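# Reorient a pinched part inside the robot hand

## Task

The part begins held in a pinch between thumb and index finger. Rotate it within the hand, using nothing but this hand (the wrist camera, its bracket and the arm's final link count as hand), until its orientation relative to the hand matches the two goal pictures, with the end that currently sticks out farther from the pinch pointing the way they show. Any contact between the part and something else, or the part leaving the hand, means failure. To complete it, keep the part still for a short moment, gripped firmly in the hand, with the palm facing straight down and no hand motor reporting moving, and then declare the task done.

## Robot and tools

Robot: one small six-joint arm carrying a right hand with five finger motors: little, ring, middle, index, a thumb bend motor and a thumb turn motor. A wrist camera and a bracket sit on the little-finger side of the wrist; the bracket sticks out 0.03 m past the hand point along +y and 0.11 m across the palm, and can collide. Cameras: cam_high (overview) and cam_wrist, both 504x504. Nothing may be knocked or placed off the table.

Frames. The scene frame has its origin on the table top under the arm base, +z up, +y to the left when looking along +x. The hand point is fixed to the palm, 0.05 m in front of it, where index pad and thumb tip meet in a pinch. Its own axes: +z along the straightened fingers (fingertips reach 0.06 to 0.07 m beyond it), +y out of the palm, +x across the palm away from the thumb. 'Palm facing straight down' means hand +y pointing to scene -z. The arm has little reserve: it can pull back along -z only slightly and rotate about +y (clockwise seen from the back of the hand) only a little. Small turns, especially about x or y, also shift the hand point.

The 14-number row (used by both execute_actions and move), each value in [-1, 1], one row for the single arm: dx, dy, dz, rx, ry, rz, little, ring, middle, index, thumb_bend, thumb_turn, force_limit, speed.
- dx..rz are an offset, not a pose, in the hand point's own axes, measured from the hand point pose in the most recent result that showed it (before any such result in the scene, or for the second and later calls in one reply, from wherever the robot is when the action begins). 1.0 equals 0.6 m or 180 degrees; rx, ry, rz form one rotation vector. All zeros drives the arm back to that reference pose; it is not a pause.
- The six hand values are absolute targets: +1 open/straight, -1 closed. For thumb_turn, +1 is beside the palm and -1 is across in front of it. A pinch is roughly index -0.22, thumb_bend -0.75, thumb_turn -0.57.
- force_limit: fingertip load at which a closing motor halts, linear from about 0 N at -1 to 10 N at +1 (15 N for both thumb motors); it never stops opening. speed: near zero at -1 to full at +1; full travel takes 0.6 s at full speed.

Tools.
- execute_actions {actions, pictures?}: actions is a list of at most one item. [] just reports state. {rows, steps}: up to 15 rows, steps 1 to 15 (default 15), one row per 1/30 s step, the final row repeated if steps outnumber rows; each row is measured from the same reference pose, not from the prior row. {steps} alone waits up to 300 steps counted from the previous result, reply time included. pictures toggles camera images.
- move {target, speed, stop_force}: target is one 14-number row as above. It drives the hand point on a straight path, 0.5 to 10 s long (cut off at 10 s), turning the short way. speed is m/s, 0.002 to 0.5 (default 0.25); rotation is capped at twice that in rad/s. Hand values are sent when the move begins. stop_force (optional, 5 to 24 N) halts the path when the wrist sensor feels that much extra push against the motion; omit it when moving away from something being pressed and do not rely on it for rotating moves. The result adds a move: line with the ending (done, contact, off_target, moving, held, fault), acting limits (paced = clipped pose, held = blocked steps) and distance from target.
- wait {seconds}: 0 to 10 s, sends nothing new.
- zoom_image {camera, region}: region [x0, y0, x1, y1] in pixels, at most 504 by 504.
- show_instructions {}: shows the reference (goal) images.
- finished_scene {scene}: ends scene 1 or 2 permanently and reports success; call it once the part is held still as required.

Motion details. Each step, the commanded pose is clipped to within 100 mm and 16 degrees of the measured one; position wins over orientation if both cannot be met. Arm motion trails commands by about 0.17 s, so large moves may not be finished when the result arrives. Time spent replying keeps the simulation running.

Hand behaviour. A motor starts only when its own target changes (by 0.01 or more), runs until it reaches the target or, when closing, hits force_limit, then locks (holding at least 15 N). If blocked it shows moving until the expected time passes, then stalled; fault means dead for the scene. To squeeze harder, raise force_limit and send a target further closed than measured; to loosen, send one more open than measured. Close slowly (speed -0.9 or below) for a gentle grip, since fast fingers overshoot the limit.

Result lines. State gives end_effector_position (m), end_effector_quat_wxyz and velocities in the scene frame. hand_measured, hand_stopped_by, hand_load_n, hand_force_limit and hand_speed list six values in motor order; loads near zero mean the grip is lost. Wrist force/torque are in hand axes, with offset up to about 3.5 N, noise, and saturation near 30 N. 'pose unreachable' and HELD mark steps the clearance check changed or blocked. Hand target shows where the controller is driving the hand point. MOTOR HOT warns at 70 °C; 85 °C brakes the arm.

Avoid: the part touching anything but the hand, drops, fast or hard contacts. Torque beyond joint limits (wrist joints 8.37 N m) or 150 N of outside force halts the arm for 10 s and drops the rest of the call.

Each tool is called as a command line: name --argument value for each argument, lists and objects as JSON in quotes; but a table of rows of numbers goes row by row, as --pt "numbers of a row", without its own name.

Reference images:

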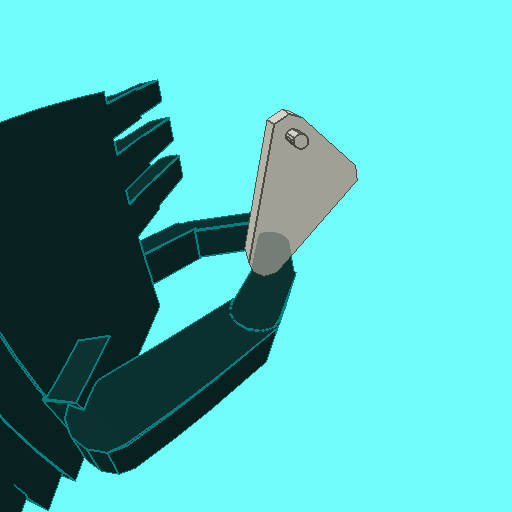

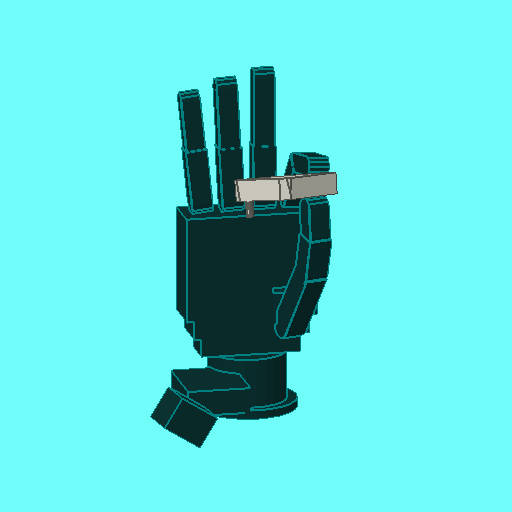

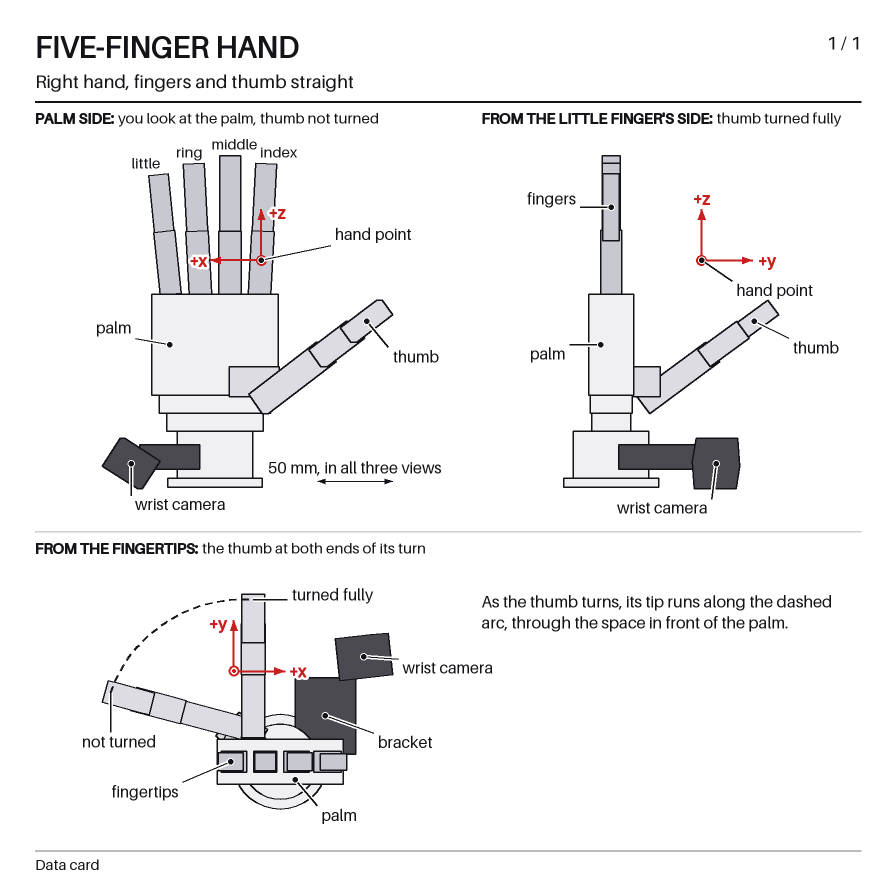

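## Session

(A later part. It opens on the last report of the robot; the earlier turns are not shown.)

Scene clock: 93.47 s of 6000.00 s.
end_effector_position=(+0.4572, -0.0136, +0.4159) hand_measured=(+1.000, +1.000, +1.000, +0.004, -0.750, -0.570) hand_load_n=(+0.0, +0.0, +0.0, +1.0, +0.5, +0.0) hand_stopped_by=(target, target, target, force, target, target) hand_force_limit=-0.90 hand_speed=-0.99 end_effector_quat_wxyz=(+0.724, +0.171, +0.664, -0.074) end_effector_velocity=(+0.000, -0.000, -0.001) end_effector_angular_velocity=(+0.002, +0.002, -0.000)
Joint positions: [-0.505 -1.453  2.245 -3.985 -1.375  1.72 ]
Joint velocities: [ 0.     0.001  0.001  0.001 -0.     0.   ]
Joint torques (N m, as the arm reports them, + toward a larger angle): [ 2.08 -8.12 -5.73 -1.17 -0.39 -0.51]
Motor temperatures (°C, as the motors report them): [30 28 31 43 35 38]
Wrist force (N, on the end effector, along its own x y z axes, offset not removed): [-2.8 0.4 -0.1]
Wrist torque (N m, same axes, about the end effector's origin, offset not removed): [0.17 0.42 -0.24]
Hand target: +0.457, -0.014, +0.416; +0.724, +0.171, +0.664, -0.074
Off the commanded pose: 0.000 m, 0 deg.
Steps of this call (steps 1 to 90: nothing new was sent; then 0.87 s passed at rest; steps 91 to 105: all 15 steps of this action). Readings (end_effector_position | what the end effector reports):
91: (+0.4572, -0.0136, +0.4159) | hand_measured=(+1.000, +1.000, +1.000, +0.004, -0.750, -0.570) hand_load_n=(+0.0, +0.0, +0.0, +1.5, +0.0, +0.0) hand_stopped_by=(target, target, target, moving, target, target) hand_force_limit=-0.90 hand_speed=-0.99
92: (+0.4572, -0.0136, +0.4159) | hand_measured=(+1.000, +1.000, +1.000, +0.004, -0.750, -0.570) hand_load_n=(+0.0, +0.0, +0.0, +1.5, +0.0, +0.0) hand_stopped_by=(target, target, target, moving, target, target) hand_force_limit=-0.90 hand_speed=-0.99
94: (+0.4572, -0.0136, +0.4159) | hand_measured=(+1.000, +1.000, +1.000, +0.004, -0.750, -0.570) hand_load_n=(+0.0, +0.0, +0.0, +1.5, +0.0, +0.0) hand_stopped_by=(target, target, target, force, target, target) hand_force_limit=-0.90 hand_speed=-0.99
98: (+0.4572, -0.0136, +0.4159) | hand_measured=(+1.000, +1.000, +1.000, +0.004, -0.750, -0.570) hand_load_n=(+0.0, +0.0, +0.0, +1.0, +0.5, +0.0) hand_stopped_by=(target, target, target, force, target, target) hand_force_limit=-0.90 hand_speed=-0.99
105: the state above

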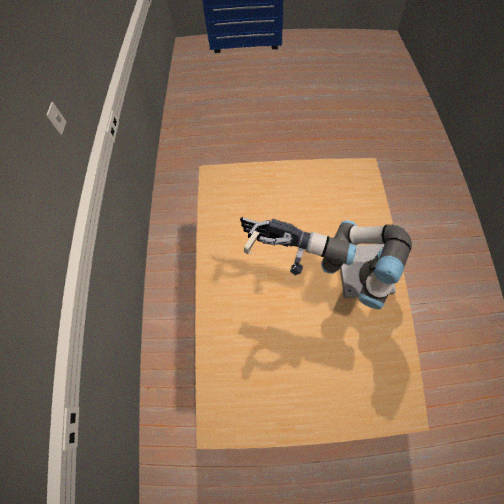

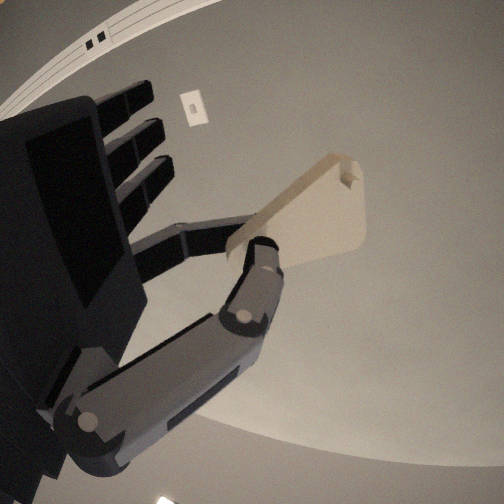

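It's beginning to move. Look again quickly.

execute_actions --actions '[{"steps": 1}]'

Scene clock: 94.90 s of 6000.00 s.
end_effector_position=(+0.4572, -0.0136, +0.4159) hand_measured=(+1.000, +1.000, +1.000, +0.004, -0.750, -0.570) hand_load_n=(+0.0, +0.0, +0.0, +1.0, +0.5, +0.0) hand_stopped_by=(target, target, target, force, target, target) hand_force_limit=-0.90 hand_speed=-0.99 end_effector_quat_wxyz=(+0.724, +0.171, +0.664, -0.074) end_effector_velocity=(+0.000, +0.000, -0.000) end_effector_angular_velocity=(-0.000, +0.000, +0.001)
Joint positions: [-0.505 -1.453  2.245 -3.985 -1.375  1.72 ]
Joint velocities: [ 0.  0.  0. -0.  0. -0.]
Joint torques (N m, as the arm reports them, + toward a larger angle): [ 3.47 -5.06 -7.97 -0.98 -0.53 -0.46]
Motor temperatures (°C, as the motors report them): [30 28 31 43 35 38]
Wrist force (N, on the end effector, along its own x y z axes, offset not removed): [0.1 -2.3 2.2]
Wrist torque (N m, same axes, about the end effector's origin, offset not removed): [-0.51 -0.04 -0.09]
Hand target: +0.457, -0.014, +0.416; +0.724, +0.171, +0.664, -0.074
Off the commanded pose: 0.000 m, 0 deg.
Steps of this call (steps 1 to 43: nothing new was sent). Readings (end_effector_position | what the end effector reports):
1: (+0.4572, -0.0136, +0.4159) | hand_measured=(+1.000, +1.000, +1.000, +0.004, -0.750, -0.570) hand_load_n=(+0.0, +0.0, +0.0, +1.0, +0.5, +0.0) hand_stopped_by=(target, target, target, force, target, target) hand_force_limit=-0.90 hand_speed=-0.99
2: (+0.4572, -0.0136, +0.4159) | hand_measured=(+1.000, +1.000, +1.000, +0.004, -0.750, -0.570) hand_load_n=(+0.0, +0.0, +0.0, +1.0, +0.5, +0.0) hand_stopped_by=(target, target, target, force, target, target) hand_force_limit=-0.90 hand_speed=-0.99
4: (+0.4572, -0.0136, +0.4159) | hand_measured=(+1.000, +1.000, +1.000, +0.004, -0.750, -0.570) hand_load_n=(+0.0, +0.0, +0.0, +1.0, +0.5, +0.0) hand_stopped_by=(target, target, target, force, target, target) hand_force_limit=-0.90 hand_speed=-0.99
8: (+0.4572, -0.0136, +0.4159) | hand_measured=(+1.000, +1.000, +1.000, +0.004, -0.750, -0.570) hand_load_n=(+0.0, +0.0, +0.0, +1.0, +0.5, +0.0) hand_stopped_by=(target, target, target, force, target, target) hand_force_limit=-0.90 hand_speed=-0.99
43: the state above

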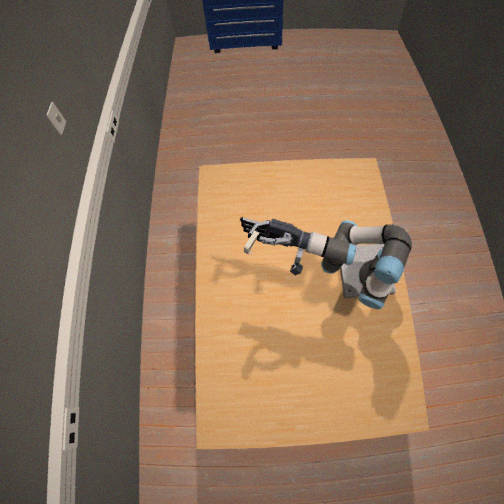

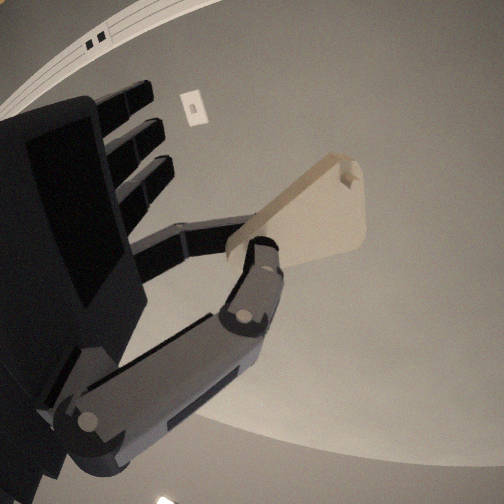

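execute_actions --actions '[{"rows": [[0, 0, 0, 0, 0, 0, 1, 1, 1, 0.02, -0.75, -0.57, -0.9, -0.99], [0, 0, 0, 0, 0, 0, 1, 1, 1, 0.02, -0.75, -0.57, -0.9, -0.99], [0, 0, 0, 0, 0, 0, 1, 1, 1, 0.02, -0.75, -0.57, -0.9, -0.99], [0, 0, 0, 0, 0, 0, 1, 1, 1, -0.22, -0.75, -0.57, -0.9, -0.99]], "steps": 15}]'

Scene clock: 107.30 s of 6000.00 s.
end_effector_position=(+0.4572, -0.0136, +0.4159) hand_measured=(+1.000, +1.000, +1.000, +0.004, -0.750, -0.570) hand_load_n=(+0.0, +0.0, +0.0, +1.0, +0.5, +0.0) hand_stopped_by=(target, target, target, force, target, target) hand_force_limit=-0.90 hand_speed=-0.99 end_effector_quat_wxyz=(+0.724, +0.171, +0.664, -0.074) end_effector_velocity=(-0.000, +0.000, +0.001) end_effector_angular_velocity=(-0.001, -0.003, +0.001)
Joint positions: [-0.505 -1.453  2.245 -3.985 -1.375  1.72 ]
Joint velocities: [ 0.    -0.    -0.001 -0.002  0.     0.   ]
Joint torques (N m, as the arm reports them, + toward a larger angle): [ 2.84 -5.68 -7.86 -0.99 -0.49 -0.43]
Motor temperatures (°C, as the motors report them): [30 28 31 43 35 38]
Wrist force (N, on the end effector, along its own x y z axes, offset not removed): [-1.6 1.6 1.4]
Wrist torque (N m, same axes, about the end effector's origin, offset not removed): [0.13 0.28 -0.14]
Hand target: +0.457, -0.014, +0.416; +0.724, +0.171, +0.664, -0.074
Off the commanded pose: 0.000 m, 0 deg.
Steps of this call (steps 1 to 90: nothing new was sent; then 8.90 s passed at rest; steps 91 to 105: all 15 steps of this action). Readings (end_effector_position | what the end effector reports):
91: (+0.4572, -0.0136, +0.4159) | hand_measured=(+1.000, +1.000, +1.000, +0.004, -0.750, -0.570) hand_load_n=(+0.0, +0.0, +0.0, +1.0, +0.5, +0.0) hand_stopped_by=(target, target, target, moving, target, target) hand_force_limit=-0.90 hand_speed=-0.99
92: (+0.4572, -0.0136, +0.4159) | hand_measured=(+1.000, +1.000, +1.000, +0.004, -0.750, -0.570) hand_load_n=(+0.0, +0.0, +0.0, +1.0, +0.5, +0.0) hand_stopped_by=(target, target, target, moving, target, target) hand_force_limit=-0.90 hand_speed=-0.99
94: (+0.4572, -0.0136, +0.4159) | hand_measured=(+1.000, +1.000, +1.000, +0.004, -0.750, -0.570) hand_load_n=(+0.0, +0.0, +0.0, +1.0, +0.5, +0.0) hand_stopped_by=(target, target, target, force, target, target) hand_force_limit=-0.90 hand_speed=-0.99
98: (+0.4572, -0.0136, +0.4159) | hand_measured=(+1.000, +1.000, +1.000, +0.004, -0.750, -0.570) hand_load_n=(+0.0, +0.0, +0.0, +1.0, +0.5, +0.0) hand_stopped_by=(target, target, target, force, target, target) hand_force_limit=-0.90 hand_speed=-0.99
105: the state above

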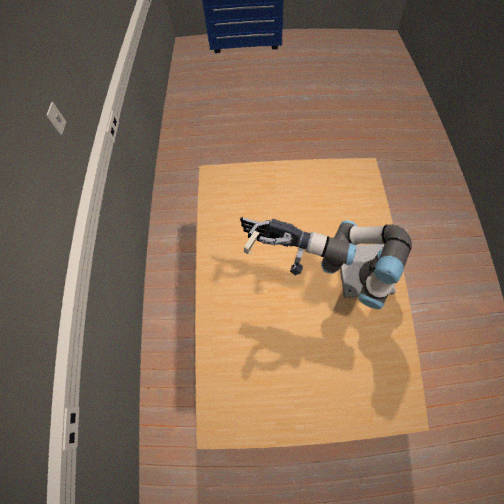

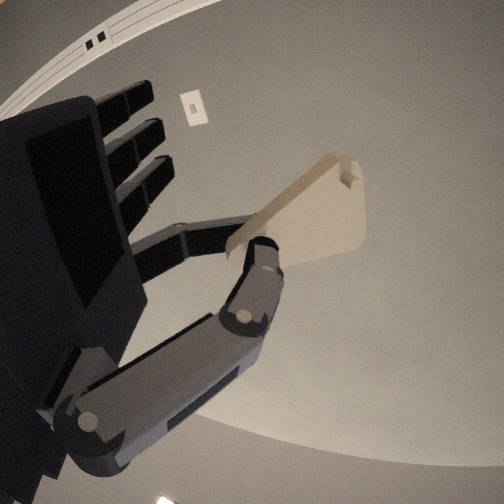

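zoom_image --camera "cam_wrist" --region '[180, 120, 420, 360]'

Region (180, 120, 420, 360) of cam_wrist's 504x504 image, scaled by 2.100, with more detail than that image has.

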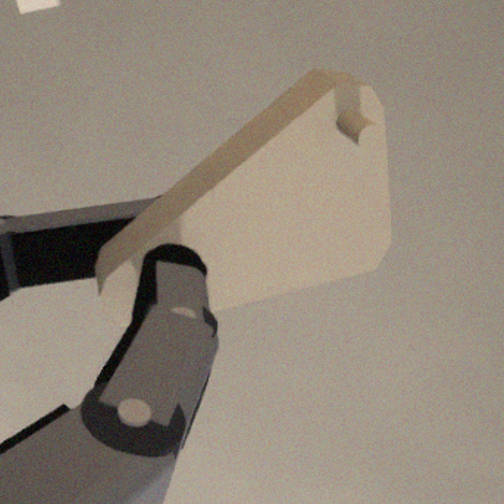

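execute_actions --actions '[{"rows": [[0, 0, 0, 0, 0, 0, 1, 1, 1, 0.02, -0.75, -0.57, -0.9, -0.99], [0, 0, 0, 0, 0, 0, 1, 1, 1, 0.02, -0.75, -0.57, -0.9, -0.99], [0, 0, 0, 0, 0, 0, 1, 1, 1, 0.02, -0.75, -0.57, -0.9, -0.99], [0, 0, 0, 0, 0, 0, 1, 1, 1, -0.22, -0.75, -0.57, -0.9, -0.99]], "steps": 15}]'

Scene clock: 113.23 s of 6000.00 s.
end_effector_position=(+0.4572, -0.0136, +0.4159) hand_measured=(+1.000, +1.000, +1.000, +0.006, -0.750, -0.570) hand_load_n=(+0.0, +0.0, +0.0, +1.0, +0.5, -0.5) hand_stopped_by=(target, target, target, force, target, target) hand_force_limit=-0.90 hand_speed=-0.99 end_effector_quat_wxyz=(+0.724, +0.171, +0.664, -0.074) end_effector_velocity=(+0.000, -0.000, -0.000) end_effector_angular_velocity=(+0.000, +0.000, -0.000)
Joint positions: [-0.505 -1.453  2.245 -3.985 -1.375  1.72 ]
Joint velocities: [-0.001 -0.     0.     0.     0.001 -0.   ]
Joint torques (N m, as the arm reports them, + toward a larger angle): [ 3.08 -5.48 -7.69 -0.93 -0.52 -0.47]
Motor temperatures (°C, as the motors report them): [30 28 31 43 35 38]
Wrist force (N, on the end effector, along its own x y z axes, offset not removed): [0.0 -1.0 2.7]
Wrist torque (N m, same axes, about the end effector's origin, offset not removed): [-0.31 -0.13 -0.09]
Hand target: +0.457, -0.014, +0.416; +0.724, +0.171, +0.664, -0.074
Off the commanded pose: 0.000 m, 0 deg.
Steps of this call (steps 1 to 90: nothing new was sent; then 2.43 s passed at rest; steps 91 to 105: all 15 steps of this action). Readings (end_effector_position | what the end effector reports):
91: (+0.4572, -0.0136, +0.4159) | hand_measured=(+1.000, +1.000, +1.000, +0.004, -0.750, -0.570) hand_load_n=(+0.0, +0.0, +0.0, +1.0, +0.5, +0.0) hand_stopped_by=(target, target, target, moving, target, target) hand_force_limit=-0.90 hand_speed=-0.99
92: (+0.4572, -0.0136, +0.4159) | hand_measured=(+1.000, +1.000, +1.000, +0.004, -0.750, -0.570) hand_load_n=(+0.0, +0.0, +0.0, +1.0, +0.5, +0.0) hand_stopped_by=(target, target, target, moving, target, target) hand_force_limit=-0.90 hand_speed=-0.99
94: (+0.4572, -0.0136, +0.4159) | hand_measured=(+1.000, +1.000, +1.000, +0.006, -0.750, -0.570) hand_load_n=(+0.0, +0.0, +0.0, +1.0, +0.5, +0.0) hand_stopped_by=(target, target, target, force, target, target) hand_force_limit=-0.90 hand_speed=-0.99
98: (+0.4572, -0.0136, +0.4159) | hand_measured=(+1.000, +1.000, +1.000, +0.006, -0.750, -0.570) hand_load_n=(+0.0, +0.0, +0.0, +1.0, +0.5, -0.5) hand_stopped_by=(target, target, target, force, target, target) hand_force_limit=-0.90 hand_speed=-0.99
105: the state above

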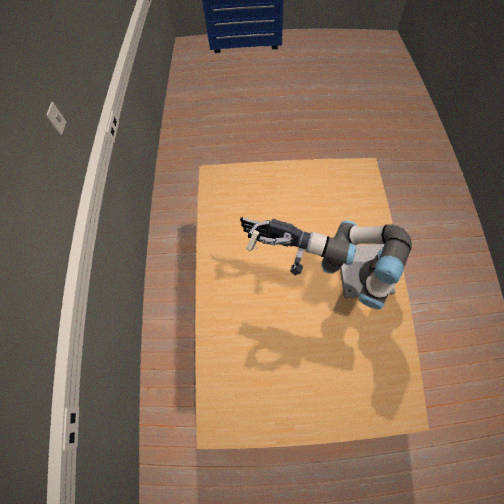

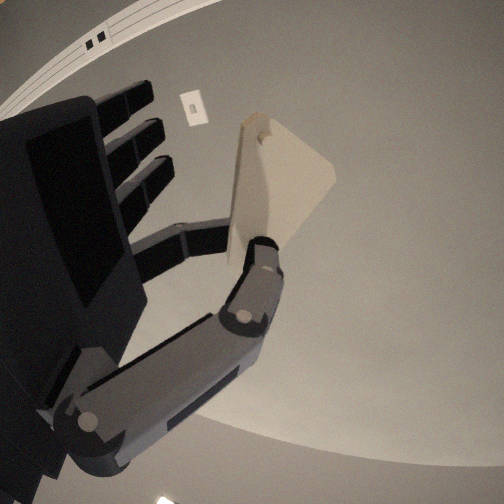

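It swung. Tighten right away.

execute_actions --actions '[{"rows": [[0, 0, 0, 0, 0, 0, 1, 1, 1, -0.25, -0.75, -0.57, -0.4, -0.97]], "steps": 15}]'

Scene clock: 115.57 s of 6000.00 s.
end_effector_position=(+0.4572, -0.0136, +0.4159) hand_measured=(+1.000, +1.000, +1.000, -0.002, -0.750, -0.570) hand_load_n=(+0.0, +0.0, +0.0, +3.0, +0.5, -0.5) hand_stopped_by=(target, target, target, force, target, target) hand_force_limit=-0.40 hand_speed=-0.97 end_effector_quat_wxyz=(+0.724, +0.171, +0.664, -0.074) end_effector_velocity=(+0.000, +0.001, -0.000) end_effector_angular_velocity=(+0.000, +0.000, +0.002)
Joint positions: [-0.505 -1.453  2.245 -3.985 -1.375  1.72 ]
Joint velocities: [ 0.001  0.     0.    -0.     0.001  0.   ]
Joint torques (N m, as the arm reports them, + toward a larger angle): [ 2.67 -5.61 -7.81 -1.   -0.56 -0.47]
Motor temperatures (°C, as the motors report them): [30 28 31 43 35 38]
Wrist force (N, on the end effector, along its own x y z axes, offset not removed): [-0.8 -1.8 1.3]
Wrist torque (N m, same axes, about the end effector's origin, offset not removed): [-0.34 0.05 -0.23]
Hand target: +0.457, -0.014, +0.416; +0.724, +0.171, +0.664, -0.074
Off the commanded pose: 0.000 m, 0 deg.
Steps of this call (steps 1 to 55: nothing new was sent; steps 56 to 70: all 15 steps of this action). Readings (end_effector_position | what the end effector reports):
56: (+0.4572, -0.0136, +0.4159) | hand_measured=(+1.000, +1.000, +1.000, +0.006, -0.750, -0.570) hand_load_n=(+0.0, +0.0, +0.0, +1.0, +0.5, -0.5) hand_stopped_by=(target, target, target, moving, target, target) hand_force_limit=-0.40 hand_speed=-0.97
57: (+0.4572, -0.0136, +0.4159) | hand_measured=(+1.000, +1.000, +1.000, +0.006, -0.750, -0.570) hand_load_n=(+0.0, +0.0, +0.0, +1.0, +0.5, -0.5) hand_stopped_by=(target, target, target, moving, target, target) hand_force_limit=-0.40 hand_speed=-0.97
59: (+0.4572, -0.0136, +0.4159) | hand_measured=(+1.000, +1.000, +1.000, +0.004, -0.750, -0.570) hand_load_n=(+0.0, +0.0, +0.0, +1.5, +0.5, -0.5) hand_stopped_by=(target, target, target, moving, target, target) hand_force_limit=-0.40 hand_speed=-0.97
63: (+0.4572, -0.0136, +0.4159) | hand_measured=(+1.000, +1.000, +1.000, -0.002, -0.750, -0.570) hand_load_n=(+0.0, +0.0, +0.0, +3.0, +0.5, -0.5) hand_stopped_by=(target, target, target, force, target, target) hand_force_limit=-0.40 hand_speed=-0.97
70: the state above

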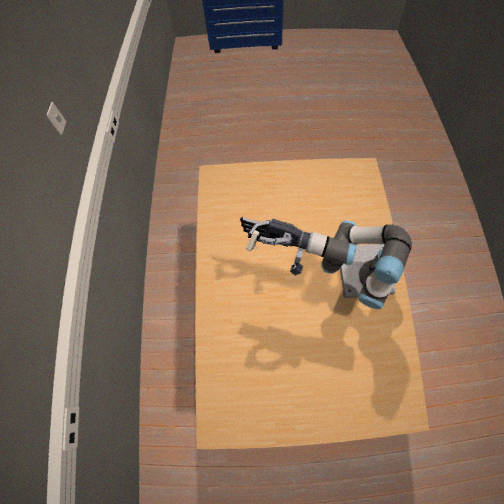

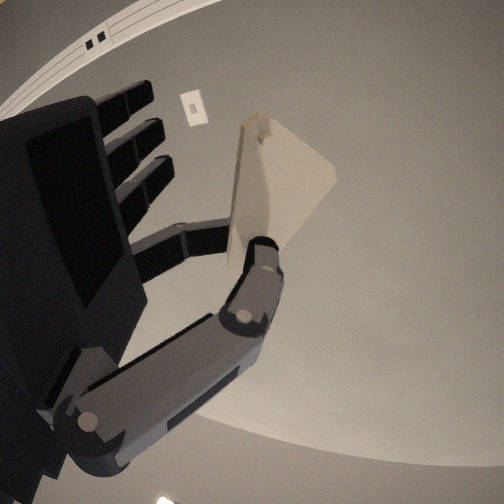

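zoom_image --camera "cam_wrist" --region '[160, 90, 400, 330]'

show_instructions

Region (160, 90, 400, 330) of cam_wrist's 504x504 image, scaled by 2.100, with more detail than that image has.

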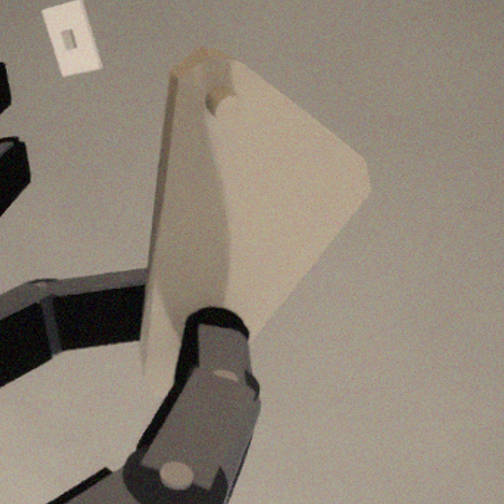

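Reference images for this scene: goal picture from the wrist camera place, goal picture looking into the palm, FIVE-FINGER HAND page 1.

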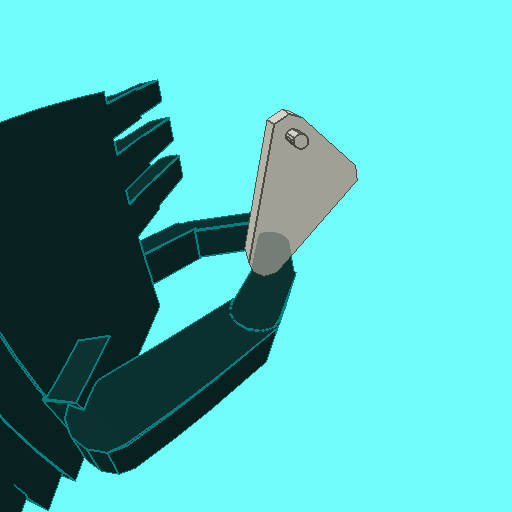

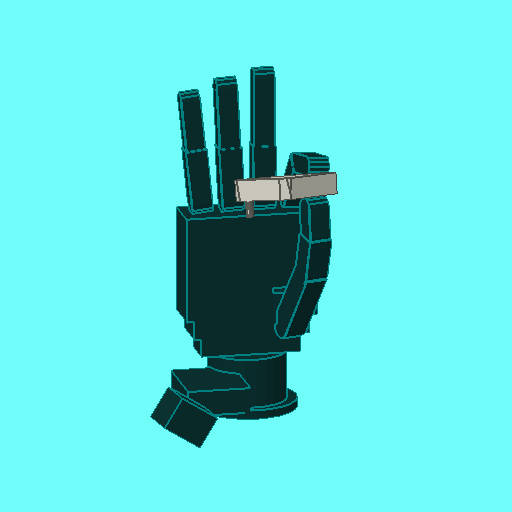

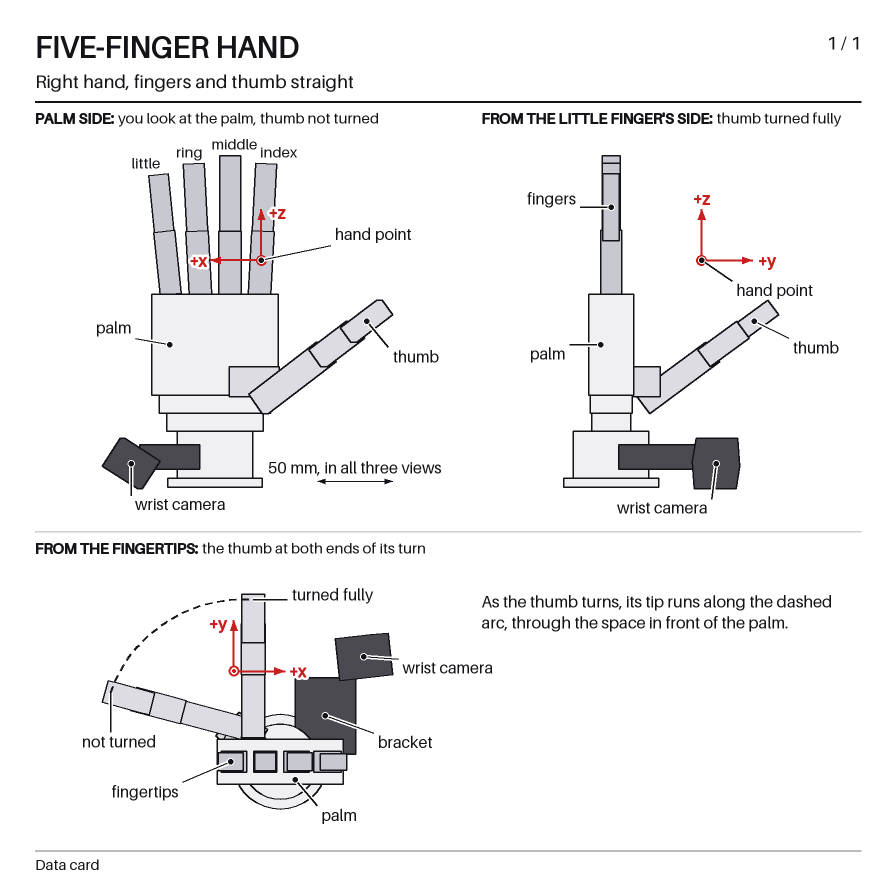

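move --target '[0.1758, -0.0689, -0.0066, -0.01378, 0.01661, -0.5476, 1, 1, 1, -0.28, -0.75, -0.57, 0.65, -0.93]' --speed 0.4

Scene clock: 140.13 s of 6000.00 s.
end_effector_position=(+0.4509, -0.0380, +0.3054) hand_measured=(+1.000, +1.000, +1.000, -0.018, -0.750, -0.570) hand_load_n=(+0.0, +0.0, +0.0, +9.0, +1.0, -0.5) hand_stopped_by=(target, target, target, force, target, target) hand_force_limit=0.65 hand_speed=-0.93 end_effector_quat_wxyz=(+0.404, -0.403, +0.581, -0.580) end_effector_velocity=(+0.000, -0.001, -0.001) end_effector_angular_velocity=(-0.009, +0.004, -0.004)
Joint positions: [-0.51  -1.488  2.262 -3.906 -1.372 -0.011]
Joint velocities: [ 0.006  0.004 -0.003 -0.    -0.01  -0.01 ]
Joint torques (N m, as the arm reports them, + toward a larger angle): [ 2.96 -5.35 -7.91 -2.03 -0.49 -0.92]
Motor temperatures (°C, as the motors report them): [30 28 31 43 35 38]
Wrist force (N, on the end effector, along its own x y z axes, offset not removed): [-2.8 -1.1 0.5]
Wrist torque (N m, same axes, about the end effector's origin, offset not removed): [-0.14 0.31 -0.21]
Hand target: +0.451, -0.038, +0.305; +0.403, -0.404, +0.581, -0.580
Off the commanded pose: 0.000 m, 0 deg.
After step 90, 18.87 s passed at rest.
move: done

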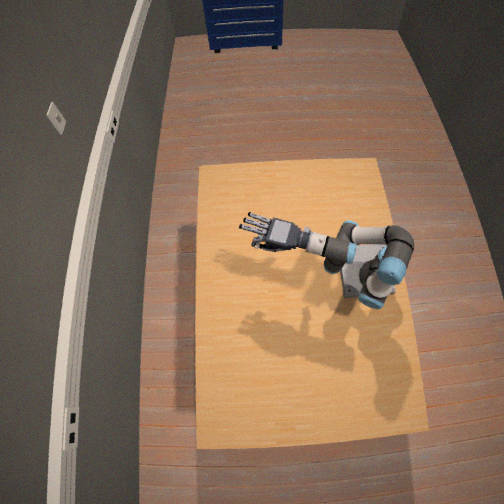

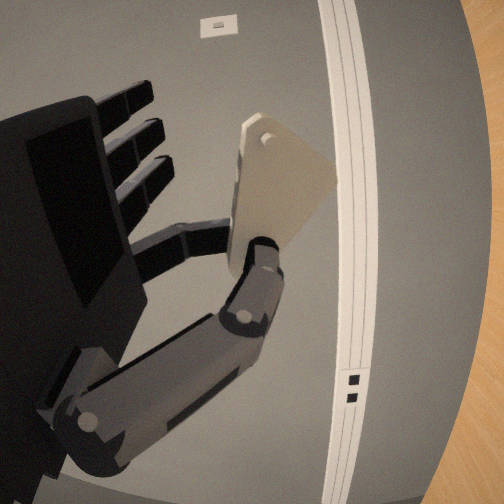

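zoom_image --camera "cam_wrist" --region '[160, 90, 400, 330]'

Region (160, 90, 400, 330) of cam_wrist's 504x504 image, scaled by 2.100, with more detail than that image has.

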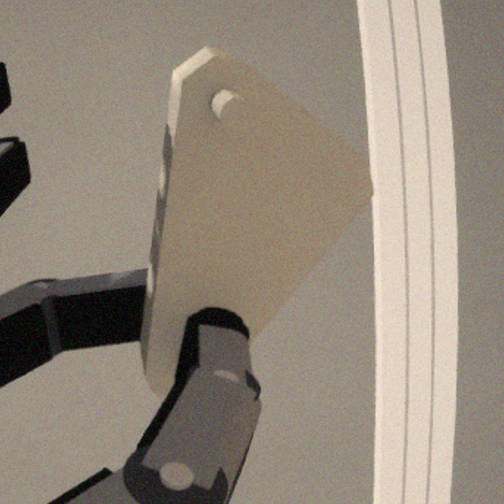

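wait --seconds 1

Scene clock: 145.57 s of 6000.00 s.
end_effector_position=(+0.4509, -0.0380, +0.3054) hand_measured=(+1.000, +1.000, +1.000, -0.018, -0.750, -0.570) hand_load_n=(+0.0, +0.0, +0.0, +9.0, +1.0, -0.5) hand_stopped_by=(target, target, target, force, target, target) hand_force_limit=0.65 hand_speed=-0.93 end_effector_quat_wxyz=(+0.403, -0.404, +0.581, -0.580) end_effector_velocity=(+0.000, -0.000, -0.000) end_effector_angular_velocity=(+0.000, +0.001, +0.000)
Joint positions: [-0.509 -1.488  2.262 -3.906 -1.373 -0.012]
Joint velocities: [ 0.     0.    -0.     0.001  0.    -0.   ]
Joint torques (N m, as the arm reports them, + toward a larger angle): [ 2.65 -5.43 -8.18 -1.92 -0.55 -1.03]
Motor temperatures (°C, as the motors report them): [30 28 31 43 35 38]
Wrist force (N, on the end effector, along its own x y z axes, offset not removed): [-2.0 1.6 1.8]
Wrist torque (N m, same axes, about the end effector's origin, offset not removed): [0.15 0.11 -0.09]
Hand target: +0.451, -0.038, +0.305; +0.403, -0.404, +0.581, -0.580
Off the commanded pose: 0.000 m, 0 deg.
Steps of this call (steps 1 to 90: nothing new was sent; then 2.43 s passed at rest). Readings (end_effector_position | what the end effector reports):
1: (+0.4509, -0.0380, +0.3054) | hand_measured=(+1.000, +1.000, +1.000, -0.018, -0.750, -0.570) hand_load_n=(+0.0, +0.0, +0.0, +9.0, +1.0, -0.5) hand_stopped_by=(target, target, target, force, target, target) hand_force_limit=0.65 hand_speed=-0.93
2: (+0.4509, -0.0380, +0.3054) | hand_measured=(+1.000, +1.000, +1.000, -0.018, -0.750, -0.570) hand_load_n=(+0.0, +0.0, +0.0, +9.0, +1.0, -0.5) hand_stopped_by=(target, target, target, force, target, target) hand_force_limit=0.65 hand_speed=-0.93
4: (+0.4509, -0.0380, +0.3054) | hand_measured=(+1.000, +1.000, +1.000, -0.018, -0.750, -0.570) hand_load_n=(+0.0, +0.0, +0.0, +9.0, +1.0, -0.5) hand_stopped_by=(target, target, target, force, target, target) hand_force_limit=0.65 hand_speed=-0.93
8: (+0.4509, -0.0380, +0.3054) | hand_measured=(+1.000, +1.000, +1.000, -0.018, -0.750, -0.570) hand_load_n=(+0.0, +0.0, +0.0, +9.0, +1.0, -0.5) hand_stopped_by=(target, target, target, force, target, target) hand_force_limit=0.65 hand_speed=-0.93
90: the state above

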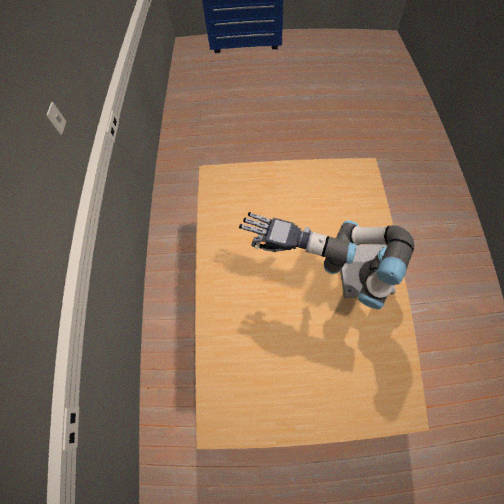

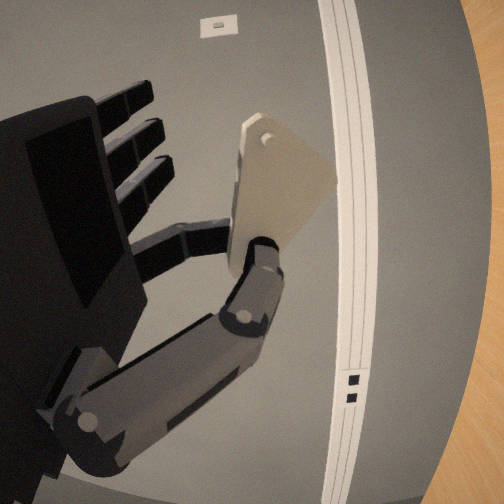

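The part matches the goal orientation within a few degrees, it is held firmly (9 N), and the palm is straight down. Done with scene 1.

finished_scene --scene 1

The scene is finished: the task was done.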